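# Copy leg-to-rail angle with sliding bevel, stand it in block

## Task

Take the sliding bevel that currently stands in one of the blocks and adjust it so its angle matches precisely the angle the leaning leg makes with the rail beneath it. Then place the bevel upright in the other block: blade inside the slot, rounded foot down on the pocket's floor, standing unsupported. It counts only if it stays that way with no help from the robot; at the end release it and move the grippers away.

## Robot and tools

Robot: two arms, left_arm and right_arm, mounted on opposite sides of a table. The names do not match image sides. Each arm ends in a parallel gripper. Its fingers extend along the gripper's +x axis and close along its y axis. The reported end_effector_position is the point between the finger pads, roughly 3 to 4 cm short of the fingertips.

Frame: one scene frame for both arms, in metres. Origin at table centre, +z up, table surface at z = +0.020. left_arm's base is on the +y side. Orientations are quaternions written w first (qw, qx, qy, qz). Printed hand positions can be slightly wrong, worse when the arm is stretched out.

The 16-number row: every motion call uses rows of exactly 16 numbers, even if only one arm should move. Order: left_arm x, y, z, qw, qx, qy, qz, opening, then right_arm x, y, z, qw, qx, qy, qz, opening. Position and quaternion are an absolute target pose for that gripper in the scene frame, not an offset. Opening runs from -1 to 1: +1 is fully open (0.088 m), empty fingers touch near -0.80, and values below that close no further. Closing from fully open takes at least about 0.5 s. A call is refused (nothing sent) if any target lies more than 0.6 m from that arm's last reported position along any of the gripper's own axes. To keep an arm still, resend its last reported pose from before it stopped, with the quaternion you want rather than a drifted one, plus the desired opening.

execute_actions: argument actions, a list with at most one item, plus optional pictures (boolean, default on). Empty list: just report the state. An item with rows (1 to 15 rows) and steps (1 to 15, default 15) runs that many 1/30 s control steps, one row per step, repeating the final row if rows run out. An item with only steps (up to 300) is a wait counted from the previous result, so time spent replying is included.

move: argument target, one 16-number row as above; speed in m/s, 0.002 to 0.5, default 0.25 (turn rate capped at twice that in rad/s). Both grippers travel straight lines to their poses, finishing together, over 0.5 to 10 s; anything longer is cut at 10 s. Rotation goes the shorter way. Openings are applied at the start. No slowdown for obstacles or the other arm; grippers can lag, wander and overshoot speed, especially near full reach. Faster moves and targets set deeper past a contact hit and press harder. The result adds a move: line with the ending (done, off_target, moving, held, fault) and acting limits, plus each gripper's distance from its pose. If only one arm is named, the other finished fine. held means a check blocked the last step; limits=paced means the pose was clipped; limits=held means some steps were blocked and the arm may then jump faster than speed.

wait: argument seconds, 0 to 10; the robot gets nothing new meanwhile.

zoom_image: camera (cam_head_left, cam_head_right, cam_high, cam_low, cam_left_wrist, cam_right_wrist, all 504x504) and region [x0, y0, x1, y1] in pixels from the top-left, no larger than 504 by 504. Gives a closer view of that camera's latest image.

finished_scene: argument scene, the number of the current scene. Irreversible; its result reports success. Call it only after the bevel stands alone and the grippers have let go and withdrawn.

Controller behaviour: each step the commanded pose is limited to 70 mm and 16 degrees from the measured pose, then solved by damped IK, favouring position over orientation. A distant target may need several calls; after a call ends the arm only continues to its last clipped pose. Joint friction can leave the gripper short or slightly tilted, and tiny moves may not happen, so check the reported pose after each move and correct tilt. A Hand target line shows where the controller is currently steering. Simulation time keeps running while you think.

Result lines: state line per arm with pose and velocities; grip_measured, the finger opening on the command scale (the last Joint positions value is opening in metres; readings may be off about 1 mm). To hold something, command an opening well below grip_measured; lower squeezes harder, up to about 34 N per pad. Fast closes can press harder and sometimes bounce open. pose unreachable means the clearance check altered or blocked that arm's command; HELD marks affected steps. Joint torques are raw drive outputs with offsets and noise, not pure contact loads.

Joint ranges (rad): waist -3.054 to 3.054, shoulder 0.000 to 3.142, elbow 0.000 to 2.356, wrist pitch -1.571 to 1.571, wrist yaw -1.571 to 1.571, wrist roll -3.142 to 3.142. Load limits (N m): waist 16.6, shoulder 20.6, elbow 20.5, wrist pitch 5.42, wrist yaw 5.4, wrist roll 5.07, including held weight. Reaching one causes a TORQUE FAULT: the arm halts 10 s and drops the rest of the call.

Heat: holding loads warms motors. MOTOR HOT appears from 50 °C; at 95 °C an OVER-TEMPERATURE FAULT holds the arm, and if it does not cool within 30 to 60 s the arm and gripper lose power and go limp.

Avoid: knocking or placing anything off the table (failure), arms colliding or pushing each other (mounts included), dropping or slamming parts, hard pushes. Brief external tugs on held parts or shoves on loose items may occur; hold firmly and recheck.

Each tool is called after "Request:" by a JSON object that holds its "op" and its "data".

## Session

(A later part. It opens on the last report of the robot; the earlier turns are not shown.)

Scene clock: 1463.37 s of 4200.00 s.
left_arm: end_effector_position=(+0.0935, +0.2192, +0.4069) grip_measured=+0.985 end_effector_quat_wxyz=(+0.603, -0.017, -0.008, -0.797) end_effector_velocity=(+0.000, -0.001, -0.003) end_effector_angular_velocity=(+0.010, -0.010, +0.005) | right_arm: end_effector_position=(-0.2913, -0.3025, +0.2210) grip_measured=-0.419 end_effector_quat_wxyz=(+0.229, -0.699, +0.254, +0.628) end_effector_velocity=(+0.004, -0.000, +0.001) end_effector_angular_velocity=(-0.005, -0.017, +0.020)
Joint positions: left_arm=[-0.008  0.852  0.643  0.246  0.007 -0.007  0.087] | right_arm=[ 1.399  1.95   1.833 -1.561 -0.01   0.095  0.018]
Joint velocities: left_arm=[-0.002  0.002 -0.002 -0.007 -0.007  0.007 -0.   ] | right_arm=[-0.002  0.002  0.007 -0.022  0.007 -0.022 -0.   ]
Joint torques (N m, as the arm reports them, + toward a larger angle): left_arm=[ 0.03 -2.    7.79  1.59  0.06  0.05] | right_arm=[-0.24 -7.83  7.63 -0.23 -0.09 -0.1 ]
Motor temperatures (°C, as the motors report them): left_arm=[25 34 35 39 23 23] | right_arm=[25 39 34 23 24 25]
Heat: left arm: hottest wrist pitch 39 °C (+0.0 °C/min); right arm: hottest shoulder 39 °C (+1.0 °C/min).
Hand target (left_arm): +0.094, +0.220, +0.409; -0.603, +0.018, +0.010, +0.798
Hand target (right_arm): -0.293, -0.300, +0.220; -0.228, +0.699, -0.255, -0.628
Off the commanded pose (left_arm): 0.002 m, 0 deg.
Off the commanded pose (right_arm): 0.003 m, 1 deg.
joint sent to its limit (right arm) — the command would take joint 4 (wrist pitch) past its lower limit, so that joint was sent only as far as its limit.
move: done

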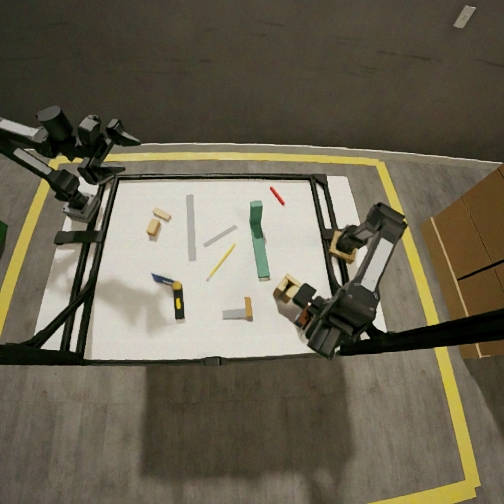

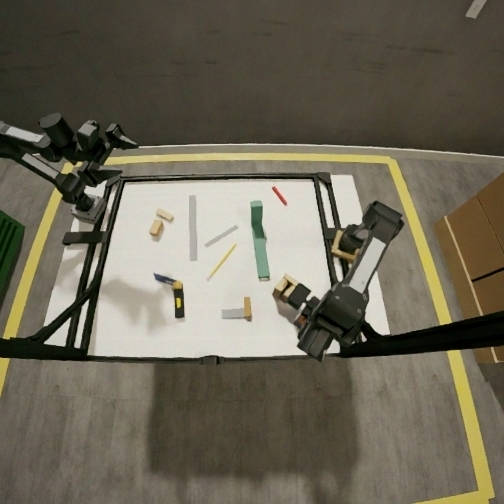

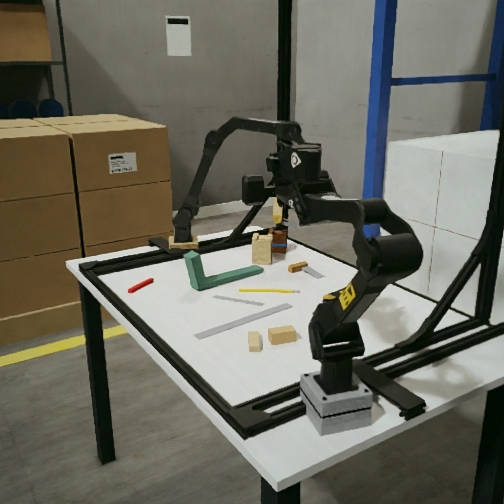

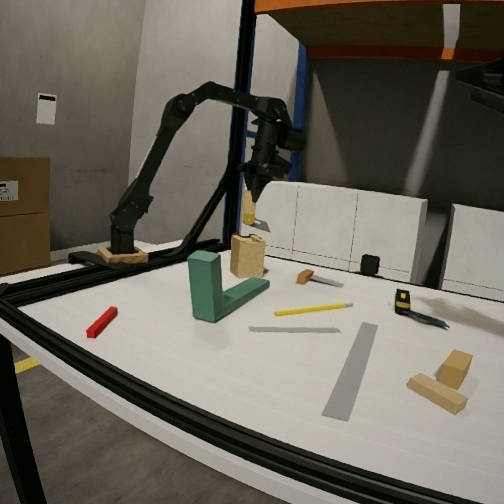

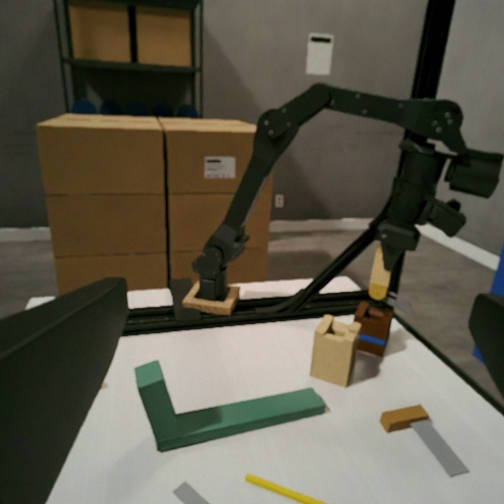

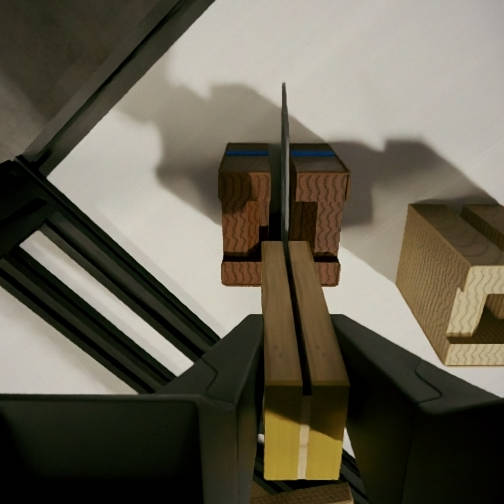

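Request:
{"op": "move", "data": {"target": [0.0936,0.2196,0.4086,0.603,-0.018,-0.010,-0.798,1.0, -0.2955,-0.2995,0.203,0.2288,-0.6983,0.2542,0.6288,-0.58], "speed": 0.01}}

Request:
{"op": "zoom_image", "data": {"camera": "cam_right_wrist", "region": [180, 80, 380, 280]}}

Scene clock: 1491.37 s of 4200.00 s.
left_arm: end_effector_position=(+0.0935, +0.2193, +0.4071) grip_measured=+0.985 end_effector_quat_wxyz=(+0.603, -0.017, -0.009, -0.798) end_effector_velocity=(+0.000, +0.000, +0.001) end_effector_angular_velocity=(-0.005, +0.009, +0.005) | right_arm: end_effector_position=(-0.2960, -0.2988, +0.2076) grip_measured=-0.419 end_effector_quat_wxyz=(+0.230, -0.694, +0.253, +0.634) end_effector_velocity=(+0.001, +0.003, +0.002) end_effector_angular_velocity=(+0.011, +0.007, +0.015)
Joint positions: left_arm=[-0.008  0.852  0.643  0.245  0.008 -0.007  0.087] | right_arm=[ 1.398  1.954  1.787 -1.494 -0.01   0.094  0.018]
Joint velocities: left_arm=[-0.002 -0.002 -0.002  0.007 -0.007 -0.007 -0.   ] | right_arm=[-0.007 -0.007 -0.002  0.007  0.007 -0.022 -0.   ]
Joint torques (N m, as the arm reports them, + toward a larger angle): left_arm=[ 0.01 -1.98  7.71  1.59  0.05  0.04] | right_arm=[ 0.05 -8.13  4.94  0.12 -0.03  0.02]
Motor temperatures (°C, as the motors report them): left_arm=[25 33 35 39 23 23] | right_arm=[25 40 34 23 24 25]
Heat: left arm: hottest wrist pitch 39 °C (+0.0 °C/min); right arm: hottest shoulder 40 °C (+1.0 °C/min).
Hand target (left_arm): +0.094, +0.220, +0.409; -0.603, +0.018, +0.010, +0.798
Hand target (right_arm): -0.295, -0.299, +0.203; -0.229, +0.698, -0.254, -0.629
Off the commanded pose (left_arm): 0.002 m, 0 deg.
Off the commanded pose (right_arm): 0.005 m, 1 deg.
move: done

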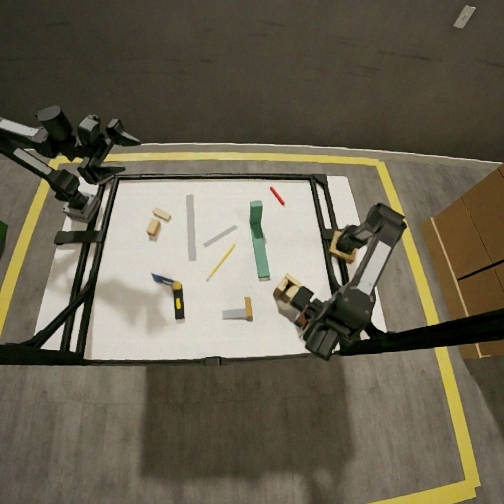

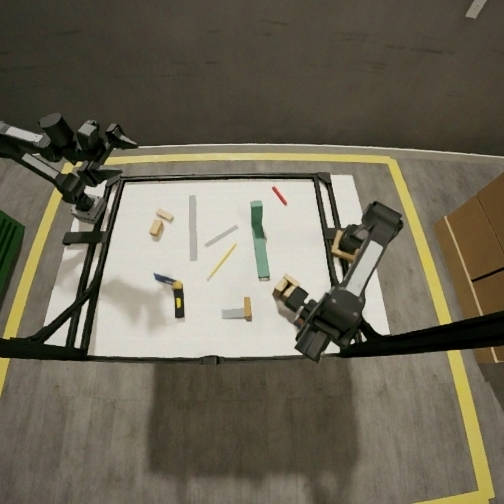

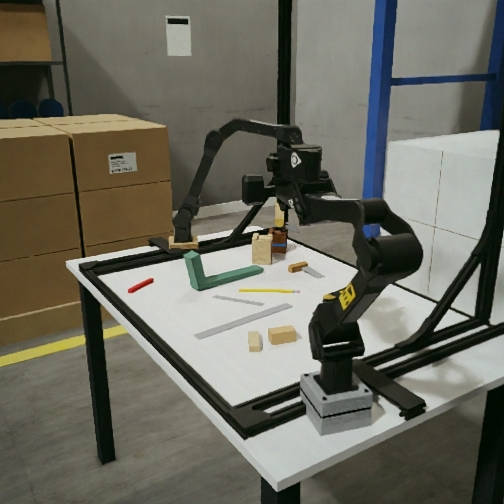

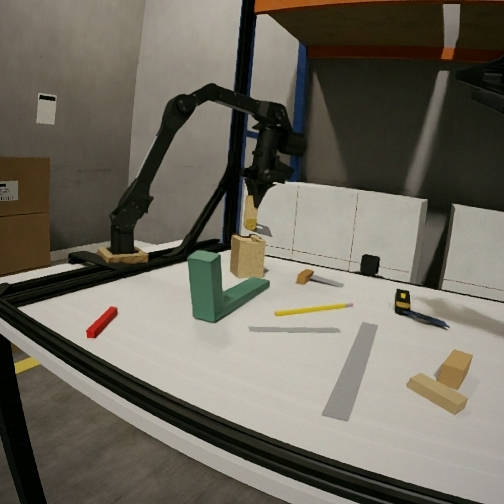

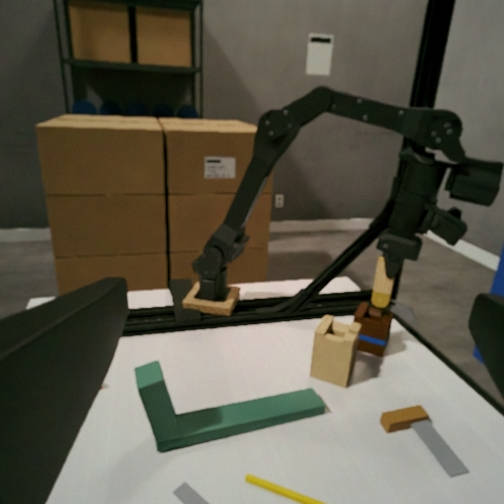

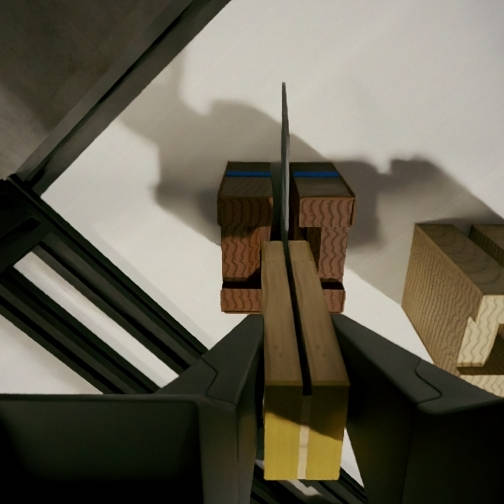

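Region (180, 80, 380, 280) of cam_right_wrist's 504x504 image, scaled by 2.520, with more detail than that image has.

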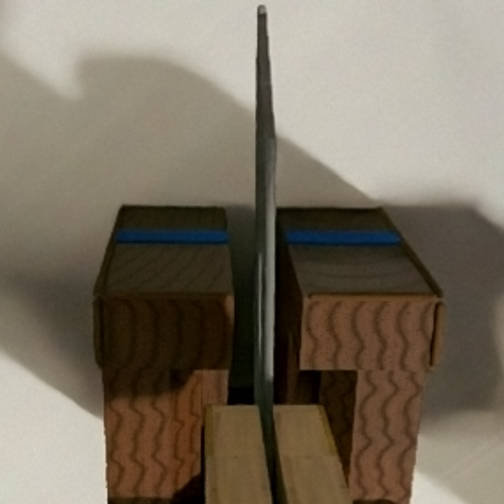

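Request:
{"op": "move", "data": {"target": [0.0936,0.2196,0.4086,0.603,-0.018,-0.010,-0.798,1.0, -0.2920,-0.3022,0.197,0.2288,-0.6983,0.2542,0.6288,-0.58], "speed": 0.006}}

Request:
{"op": "zoom_image", "data": {"camera": "cam_right_wrist", "region": [180, 80, 380, 280]}}

Scene clock: 1508.37 s of 4200.00 s.
left_arm: end_effector_position=(+0.0936, +0.2193, +0.4074) grip_measured=+0.985 end_effector_quat_wxyz=(+0.603, -0.017, -0.009, -0.797) end_effector_velocity=(+0.002, -0.000, -0.002) end_effector_angular_velocity=(+0.009, +0.005, +0.009) | right_arm: end_effector_position=(-0.2933, -0.3009, +0.1947) grip_measured=-0.419 end_effector_quat_wxyz=(+0.228, -0.700, +0.255, +0.626) end_effector_velocity=(+0.002, -0.001, +0.000) end_effector_angular_velocity=(-0.010, -0.002, -0.011)
Joint positions: left_arm=[-0.008  0.851  0.644  0.245  0.008 -0.007  0.087] | right_arm=[ 1.399  1.956  1.736 -1.462 -0.01   0.094  0.018]
Joint velocities: left_arm=[ 0.002 -0.002 -0.002 -0.007 -0.007 -0.007  0.   ] | right_arm=[-0.002 -0.002 -0.002 -0.007 -0.007  0.007 -0.   ]
Joint torques (N m, as the arm reports them, + toward a larger angle): left_arm=[ 0.03 -1.94  7.7   1.62  0.05  0.04] | right_arm=[  0.11 -10.62   5.     0.04  -0.05   0.03]
Motor temperatures (°C, as the motors report them): left_arm=[25 33 35 40 23 23] | right_arm=[25 41 33 23 24 25]
Heat: left arm: hottest wrist pitch 40 °C (+1.0 °C/min); right arm: hottest shoulder 41 °C (+2.0 °C/min).
Hand target (left_arm): +0.094, +0.220, +0.409; -0.603, +0.018, +0.010, +0.798
Hand target (right_arm): -0.292, -0.302, +0.197; -0.229, +0.698, -0.254, -0.629
Off the commanded pose (left_arm): 0.001 m, 0 deg.
Off the commanded pose (right_arm): 0.003 m, 0 deg.
move: done

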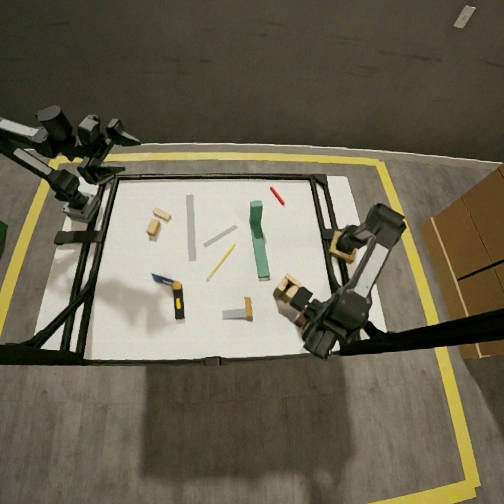

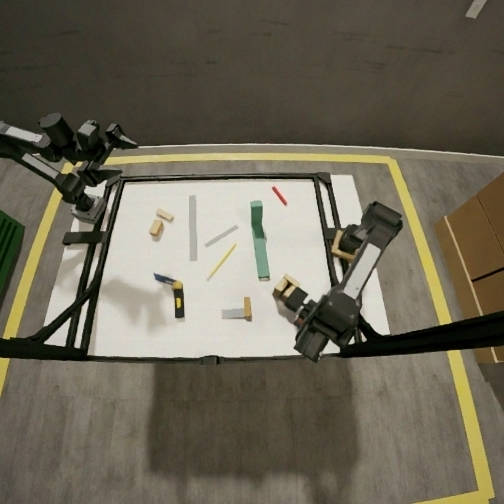

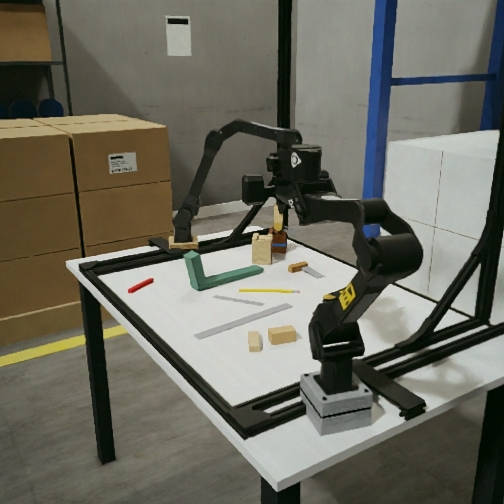

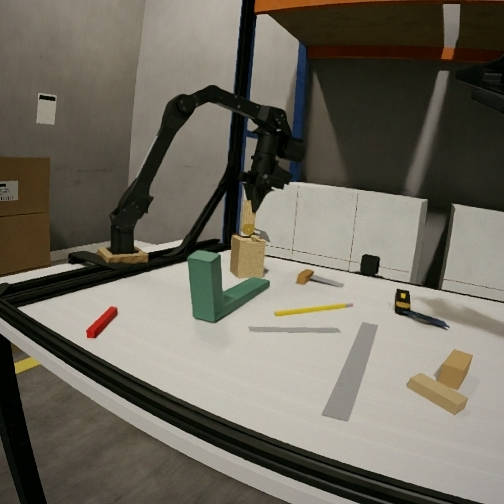

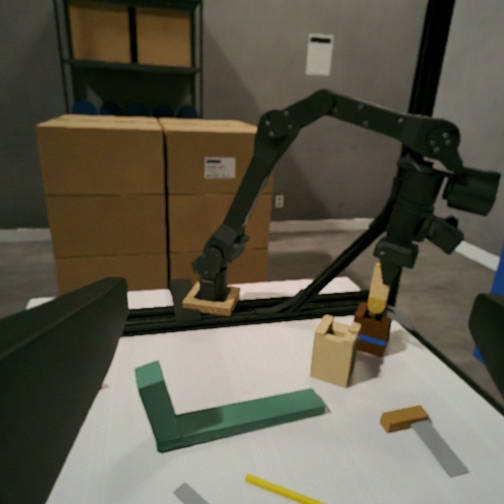

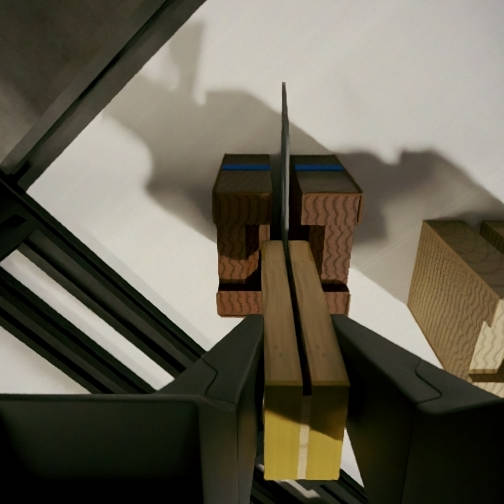

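Region (180, 80, 380, 280) of cam_right_wrist's 504x504 image, scaled by 2.520, with more detail than that image has.

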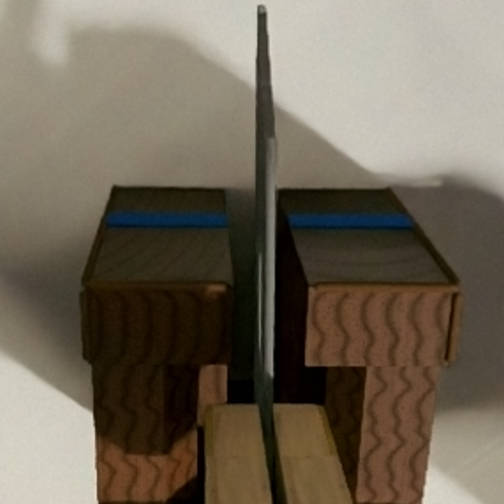

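Request:
{"op": "move", "data": {"target": [0.0936,0.2196,0.4086,0.603,-0.018,-0.010,-0.798,1.0, -0.2945,-0.3000,0.182,0.2288,-0.6983,0.2542,0.6288,-0.58], "speed": 0.006}}

Request:
{"op": "zoom_image", "data": {"camera": "cam_right_wrist", "region": [180, 80, 380, 280]}}

Scene clock: 1523.50 s of 4200.00 s.
left_arm: end_effector_position=(+0.0936, +0.2193, +0.4074) grip_measured=+0.985 end_effector_quat_wxyz=(+0.603, -0.017, -0.009, -0.797) end_effector_velocity=(+0.000, +0.000, -0.005) end_effector_angular_velocity=(+0.023, +0.001, +0.005) | right_arm: end_effector_position=(-0.2948, -0.2999, +0.1845) grip_measured=-0.418 end_effector_quat_wxyz=(+0.229, -0.697, +0.254, +0.630) end_effector_velocity=(-0.002, -0.004, -0.002) end_effector_angular_velocity=(-0.030, +0.017, -0.028)
Joint positions: left_arm=[-0.008  0.851  0.644  0.245  0.008 -0.007  0.087] | right_arm=[ 1.399  1.955  1.695 -1.412 -0.01   0.094  0.019]
Joint velocities: left_arm=[-0.002 -0.002 -0.002 -0.022 -0.007 -0.007 -0.   ] | right_arm=[-0.002 -0.002 -0.012  0.007 -0.037  0.022  0.001]
Joint torques (N m, as the arm reports them, + toward a larger angle): left_arm=[-0.02 -1.9   7.65  1.62  0.04  0.03] | right_arm=[-0.01 -8.85  5.01  0.38  0.    0.  ]
Motor temperatures (°C, as the motors report them): left_arm=[25 33 35 40 23 23] | right_arm=[25 43 32 23 24 25]
Heat: left arm: hottest wrist pitch 40 °C (+1.0 °C/min); right arm: hottest shoulder 43 °C (+4.0 °C/min).
Hand target (left_arm): +0.094, +0.220, +0.409; -0.603, +0.018, +0.010, +0.798
Hand target (right_arm): -0.294, -0.300, +0.182; -0.229, +0.698, -0.254, -0.629
Off the commanded pose (left_arm): 0.001 m, 0 deg.
Off the commanded pose (right_arm): 0.003 m, 0 deg.
move: done

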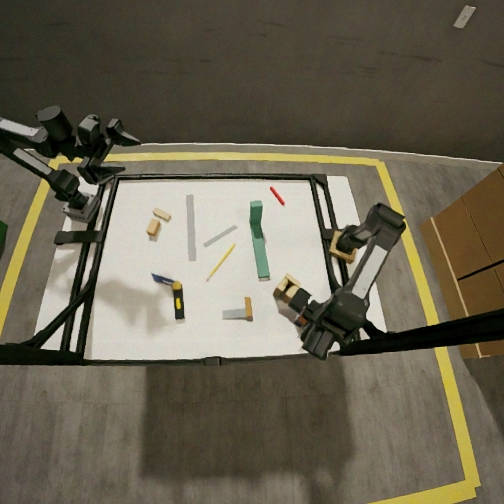

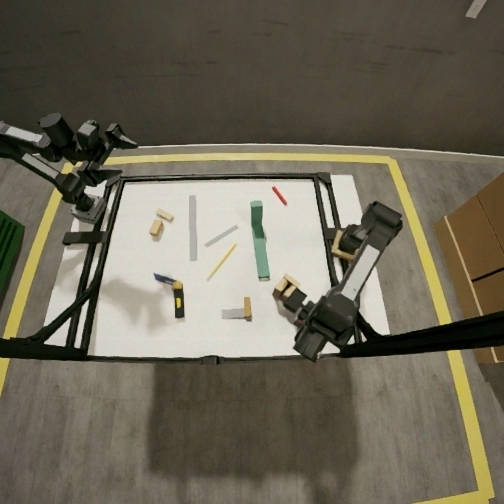

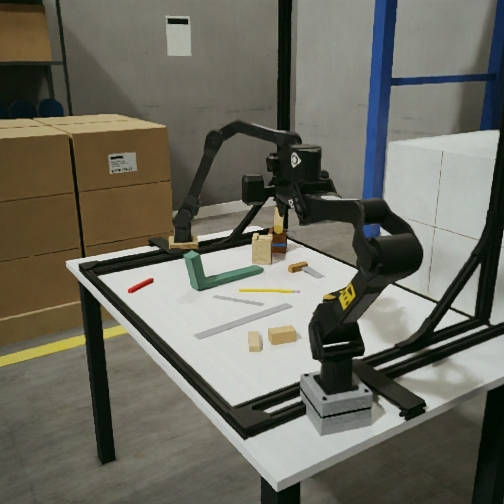

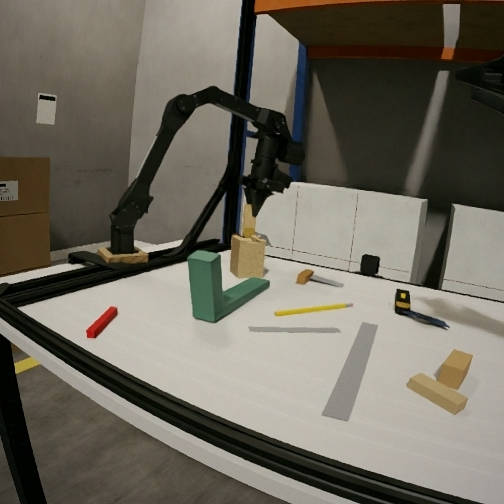

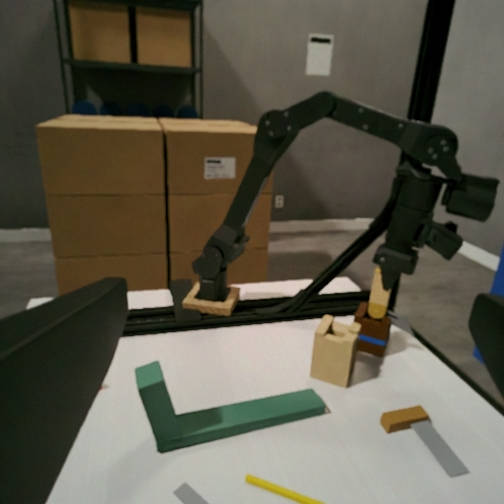

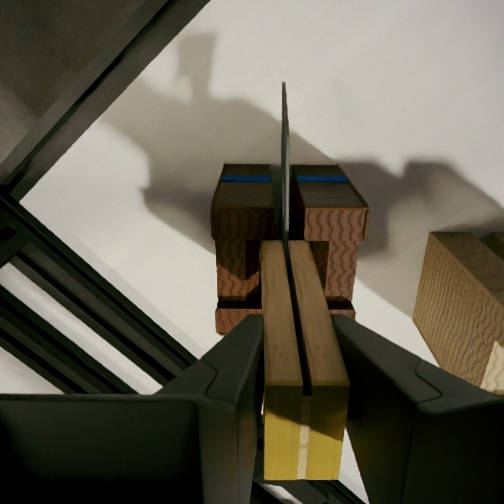

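Region (180, 80, 380, 280) of cam_right_wrist's 504x504 image, scaled by 2.520, with more detail than that image has.

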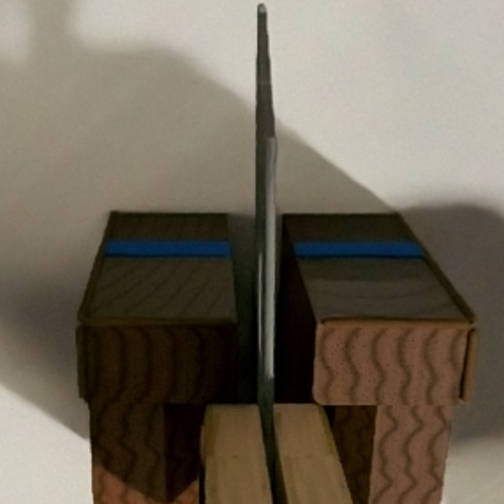

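Request:
{"op": "move", "data": {"target": [0.0936,0.2196,0.4086,0.603,-0.018,-0.010,-0.798,1.0, -0.2921,-0.2982,0.1835,0.2288,-0.6983,0.2542,0.6288,-0.58], "speed": 0.004}}

Request:
{"op": "zoom_image", "data": {"camera": "cam_right_wrist", "region": [180, 80, 380, 280]}}

Scene clock: 1544.40 s of 4200.00 s.
left_arm: end_effector_position=(+0.0936, +0.2194, +0.4074) grip_measured=+0.985 end_effector_quat_wxyz=(+0.603, -0.017, -0.009, -0.798) end_effector_velocity=(+0.002, -0.001, -0.000) end_effector_angular_velocity=(+0.004, +0.023, +0.019) | right_arm: end_effector_position=(-0.2940, -0.2987, +0.1835) grip_measured=-0.418 end_effector_quat_wxyz=(+0.229, -0.697, +0.254, +0.630) end_effector_velocity=(-0.001, +0.000, -0.001) end_effector_angular_velocity=(-0.016, +0.014, -0.017)
Joint positions: left_arm=[-0.008  0.851  0.644  0.245  0.008 -0.007  0.087] | right_arm=[ 1.394  1.955  1.692 -1.409 -0.01   0.091  0.019]
Joint velocities: left_arm=[-0.002  0.002 -0.002  0.007 -0.022 -0.022 -0.001] | right_arm=[-0.007  0.002 -0.002  0.007 -0.022  0.007 -0.   ]
Joint torques (N m, as the arm reports them, + toward a larger angle): left_arm=[-0.01 -1.89  7.66  1.61  0.04  0.03] | right_arm=[-0.26 -9.44  5.52 -0.11  0.02 -0.14]
Motor temperatures (°C, as the motors report them): left_arm=[25 32 35 40 23 23] | right_arm=[25 43 32 23 24 25]
Heat: left arm: hottest wrist pitch 40 °C (+1.0 °C/min); right arm: hottest shoulder 43 °C (+3.0 °C/min).
Hand target (left_arm): +0.094, +0.220, +0.409; -0.603, +0.018, +0.010, +0.798
Hand target (right_arm): -0.292, -0.298, +0.184; -0.229, +0.698, -0.254, -0.629
Off the commanded pose (left_arm): 0.001 m, 0 deg.
Off the commanded pose (right_arm): 0.002 m, 0 deg.
move: done

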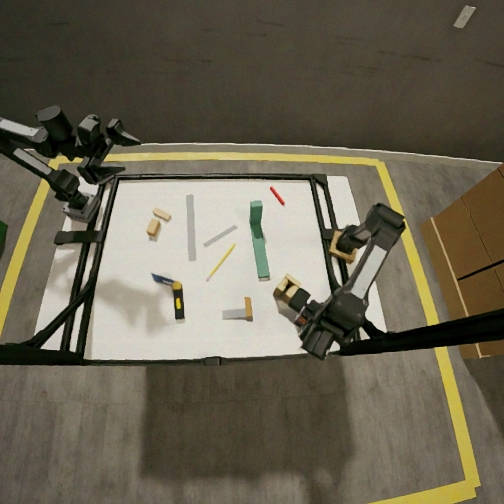

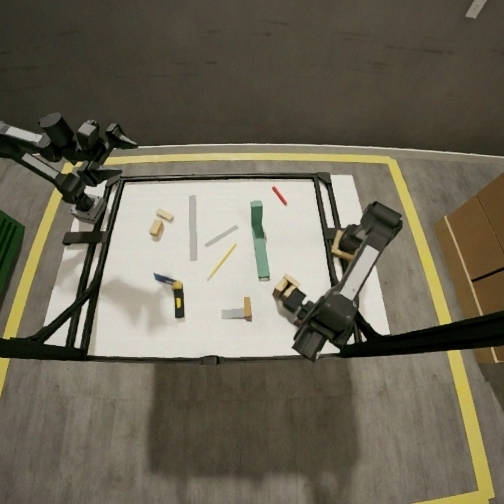

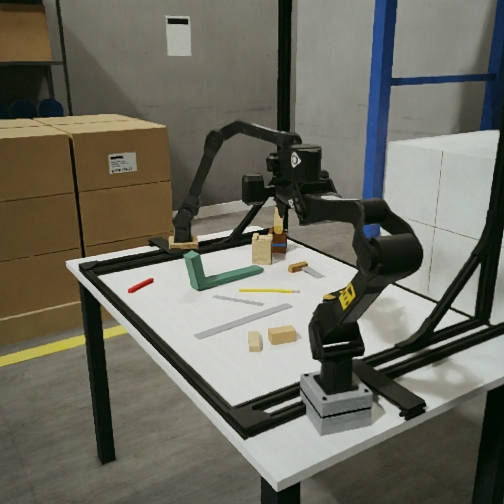

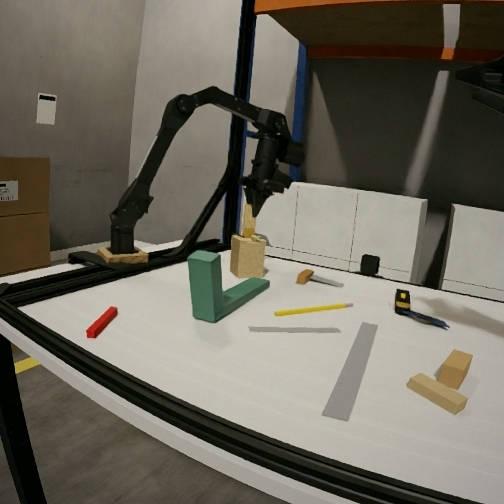

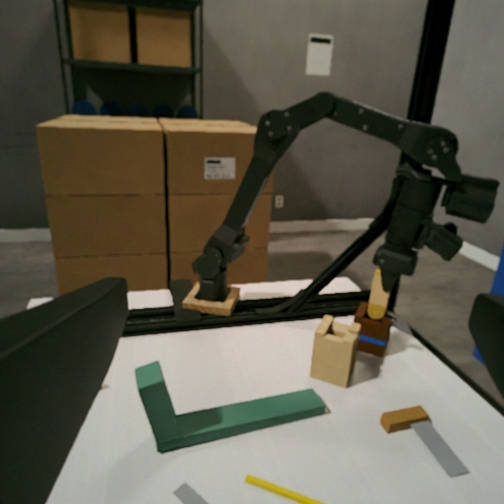

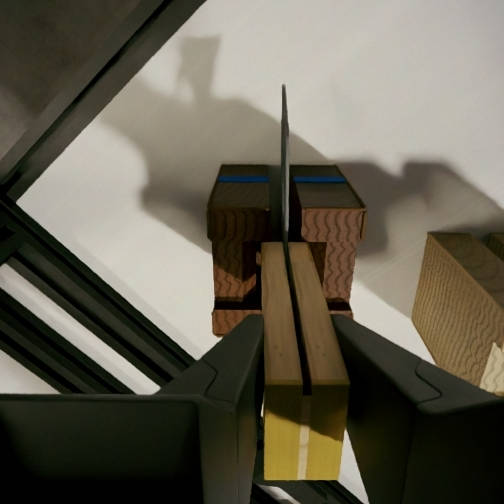

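Region (180, 80, 380, 280) of cam_right_wrist's 504x504 image, scaled by 2.520, with more detail than that image has.

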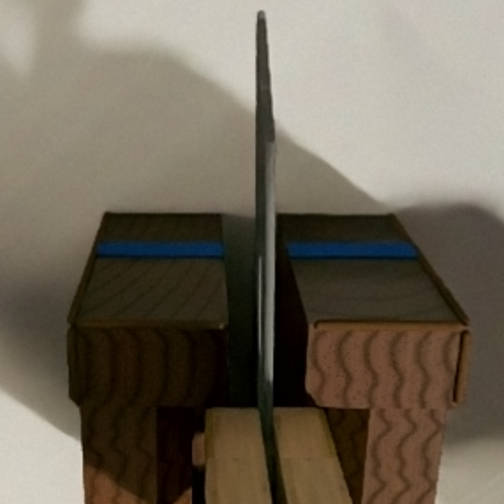

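Request:
{"op": "move", "data": {"target": [0.0936,0.2196,0.4086,0.603,-0.018,-0.010,-0.798,1.0, -0.2922,-0.2990,0.174,0.2288,-0.6983,0.2542,0.6288,-0.58], "speed": 0.005}}

Request:
{"op": "zoom_image", "data": {"camera": "cam_right_wrist", "region": [180, 80, 380, 280]}}

Scene clock: 1558.37 s of 4200.00 s.
left_arm: end_effector_position=(+0.0936, +0.2194, +0.4074) grip_measured=+0.985 end_effector_quat_wxyz=(+0.603, -0.017, -0.009, -0.798) end_effector_velocity=(+0.000, +0.000, +0.000) end_effector_angular_velocity=(+0.004, +0.007, +0.005) | right_arm: end_effector_position=(-0.2926, -0.2992, +0.1759) grip_measured=-0.418 end_effector_quat_wxyz=(+0.229, -0.699, +0.255, +0.628) end_effector_velocity=(+0.001, -0.003, +0.000) end_effector_angular_velocity=(-0.011, -0.001, +0.009)
Joint positions: left_arm=[-0.008  0.851  0.644  0.245  0.008 -0.007  0.087] | right_arm=[ 1.393  1.955  1.661 -1.384 -0.01   0.09   0.019]
Joint velocities: left_arm=[-0.002 -0.002  0.002 -0.007 -0.007 -0.007  0.   ] | right_arm=[ 0.002 -0.002 -0.002 -0.007 -0.007 -0.007 -0.   ]
Joint torques (N m, as the arm reports them, + toward a larger angle): left_arm=[ 0.   -1.91  7.63  1.63  0.03  0.02] | right_arm=[-0.03 -9.39  4.6   0.73  0.04 -0.04]
Motor temperatures (°C, as the motors report them): left_arm=[25 32 36 40 23 23] | right_arm=[25 43 32 23 24 25]
Heat: left arm: hottest wrist pitch 40 °C (+1.0 °C/min); right arm: hottest shoulder 43 °C (+3.0 °C/min).
Hand target (left_arm): +0.094, +0.220, +0.409; -0.603, +0.018, +0.010, +0.798
Hand target (right_arm): -0.292, -0.299, +0.174; -0.229, +0.698, -0.254, -0.629
Off the commanded pose (left_arm): 0.001 m, 0 deg.
Off the commanded pose (right_arm): 0.002 m, 0 deg.
move: done

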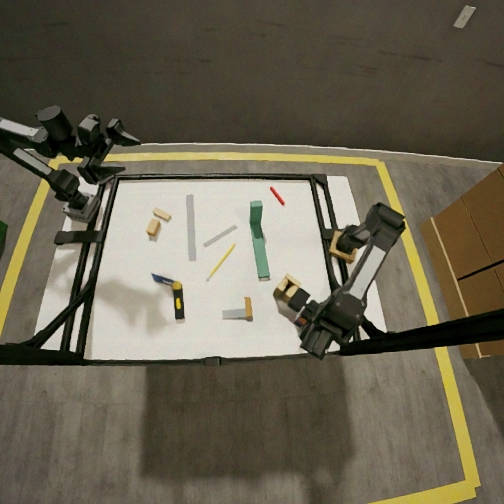

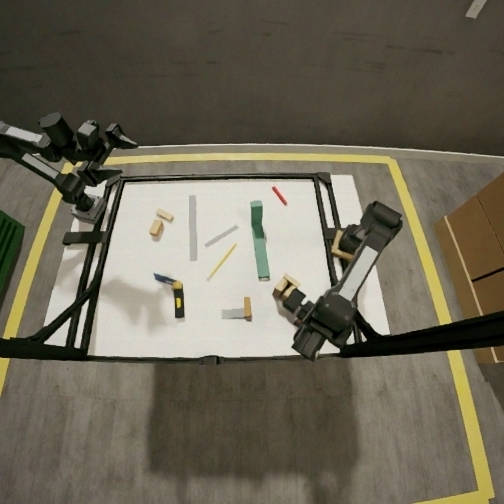

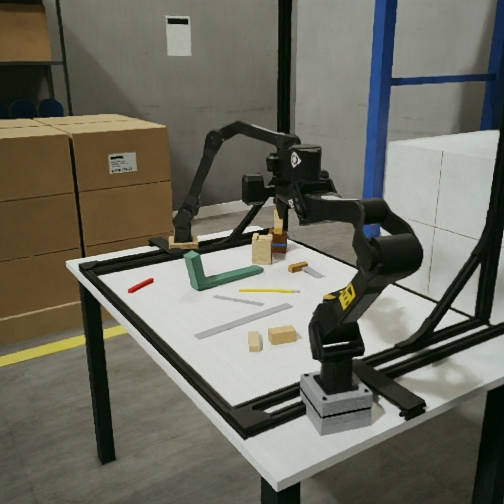

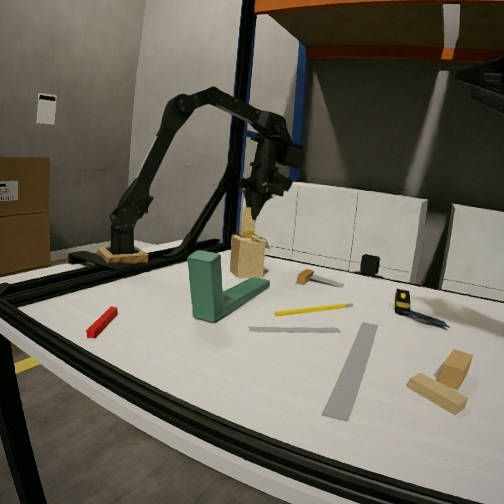

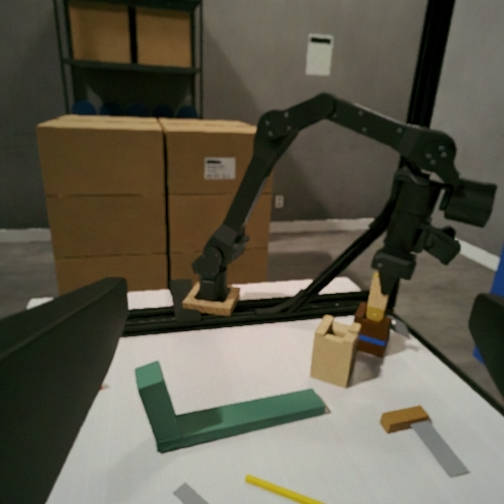

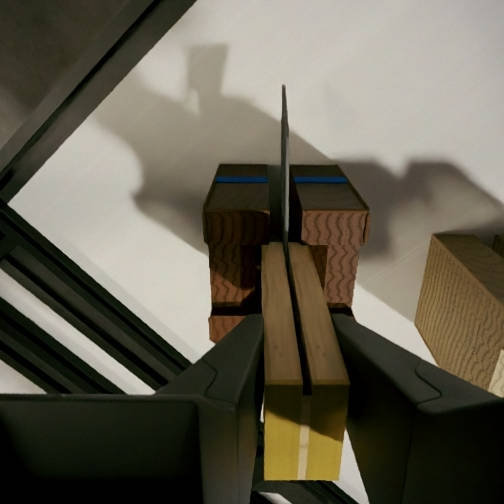

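Region (180, 80, 380, 280) of cam_right_wrist's 504x504 image, scaled by 2.520, with more detail than that image has.

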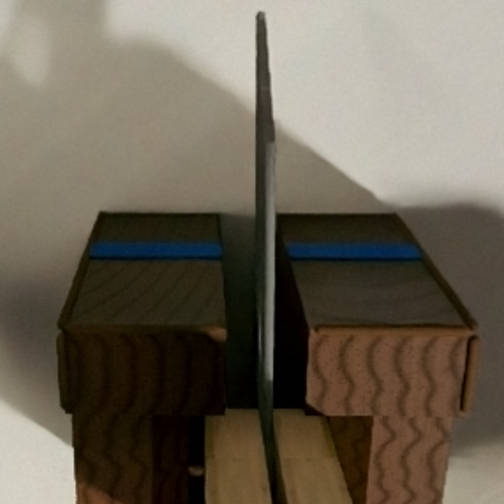

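Request:
{"op": "move", "data": {"target": [0.0936,0.2196,0.4086,0.603,-0.018,-0.010,-0.798,1.0, -0.2922,-0.2990,0.165,0.2288,-0.6983,0.2542,0.6288,-0.58], "speed": 0.005}}

Request:
{"op": "zoom_image", "data": {"camera": "cam_right_wrist", "region": [180, 80, 380, 280]}}

Scene clock: 1569.77 s of 4200.00 s.
left_arm: end_effector_position=(+0.0936, +0.2194, +0.4076) grip_measured=+0.985 end_effector_quat_wxyz=(+0.603, -0.017, -0.009, -0.798) end_effector_velocity=(+0.000, +0.000, +0.001) end_effector_angular_velocity=(-0.005, +0.009, +0.005) | right_arm: end_effector_position=(-0.2927, -0.2991, +0.1683) grip_measured=-0.418 end_effector_quat_wxyz=(+0.229, -0.698, +0.255, +0.629) end_effector_velocity=(+0.003, -0.002, -0.002) end_effector_angular_velocity=(-0.016, -0.009, +0.004)
Joint positions: left_arm=[-0.008  0.851  0.644  0.245  0.008 -0.007  0.087] | right_arm=[ 1.393  1.954  1.63  -1.349 -0.01   0.09   0.019]
Joint velocities: left_arm=[-0.002 -0.002 -0.002  0.007 -0.007 -0.007 -0.   ] | right_arm=[-0.002  0.002 -0.007 -0.007 -0.007 -0.007  0.   ]
Joint torques (N m, as the arm reports them, + toward a larger angle): left_arm=[-0.03 -1.91  7.61  1.63  0.03  0.03] | right_arm=[-0.05 -8.91  4.5   0.74  0.01 -0.05]
Motor temperatures (°C, as the motors report them): left_arm=[25 32 36 40 23 23] | right_arm=[25 43 31 24 24 25]
Heat: left arm: hottest wrist pitch 40 °C (+0.0 °C/min); right arm: hottest shoulder 43 °C (+2.0 °C/min).
Hand target (left_arm): +0.094, +0.220, +0.409; -0.603, +0.018, +0.010, +0.798
Hand target (right_arm): -0.292, -0.299, +0.165; -0.229, +0.698, -0.254, -0.629
Off the commanded pose (left_arm): 0.001 m, 0 deg.
Off the commanded pose (right_arm): 0.003 m, 0 deg.
move: done

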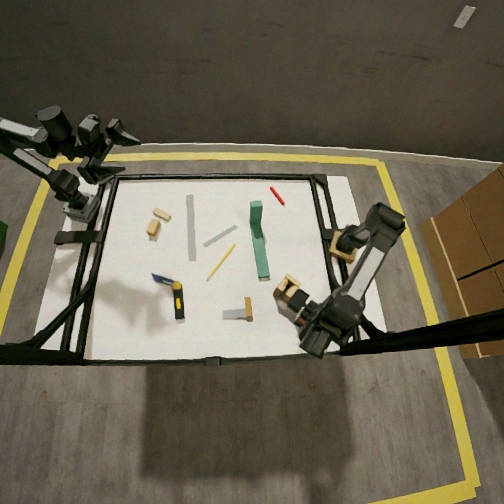

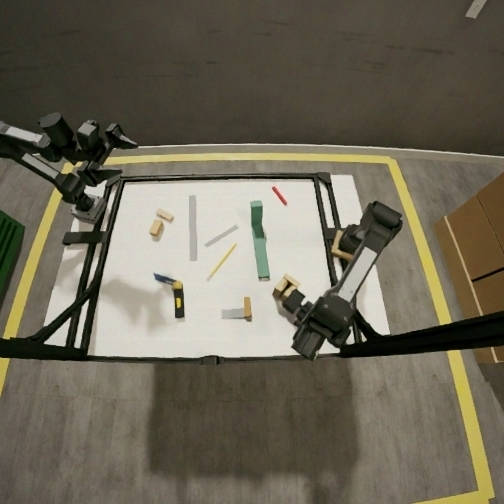

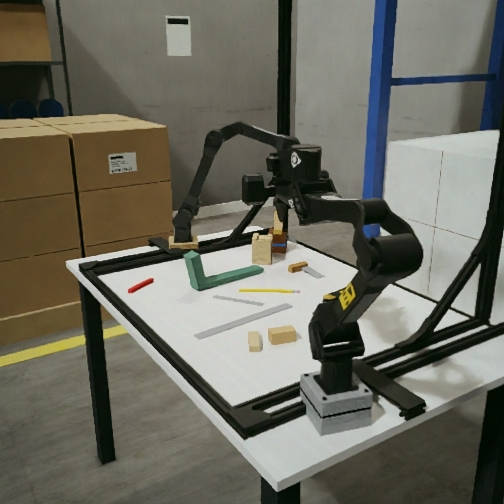

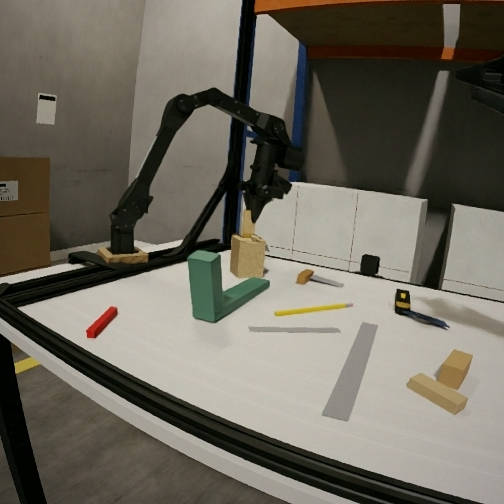

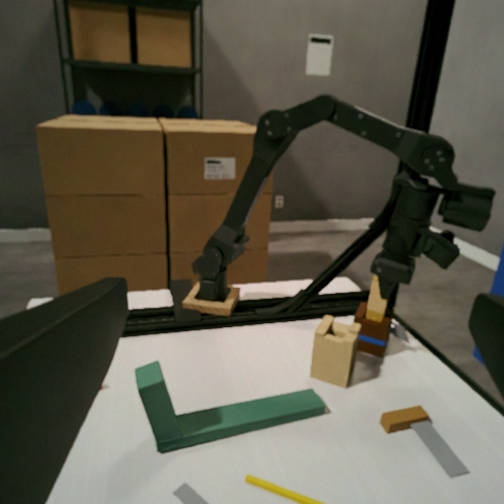

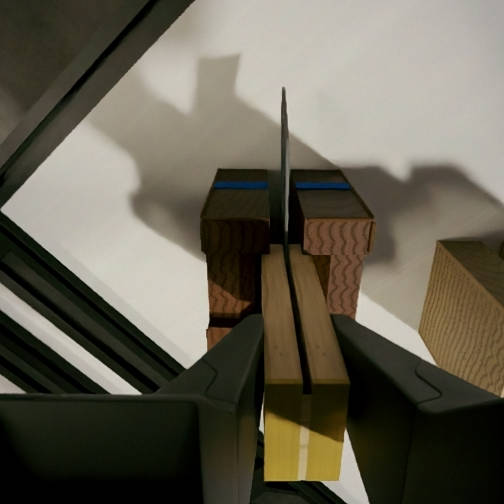

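Region (180, 80, 380, 280) of cam_right_wrist's 504x504 image, scaled by 2.520, with more detail than that image has.

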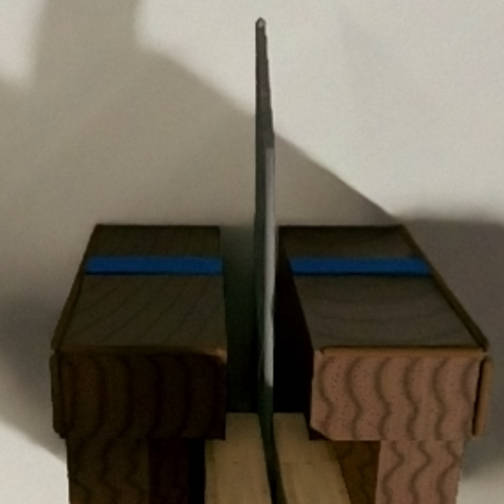

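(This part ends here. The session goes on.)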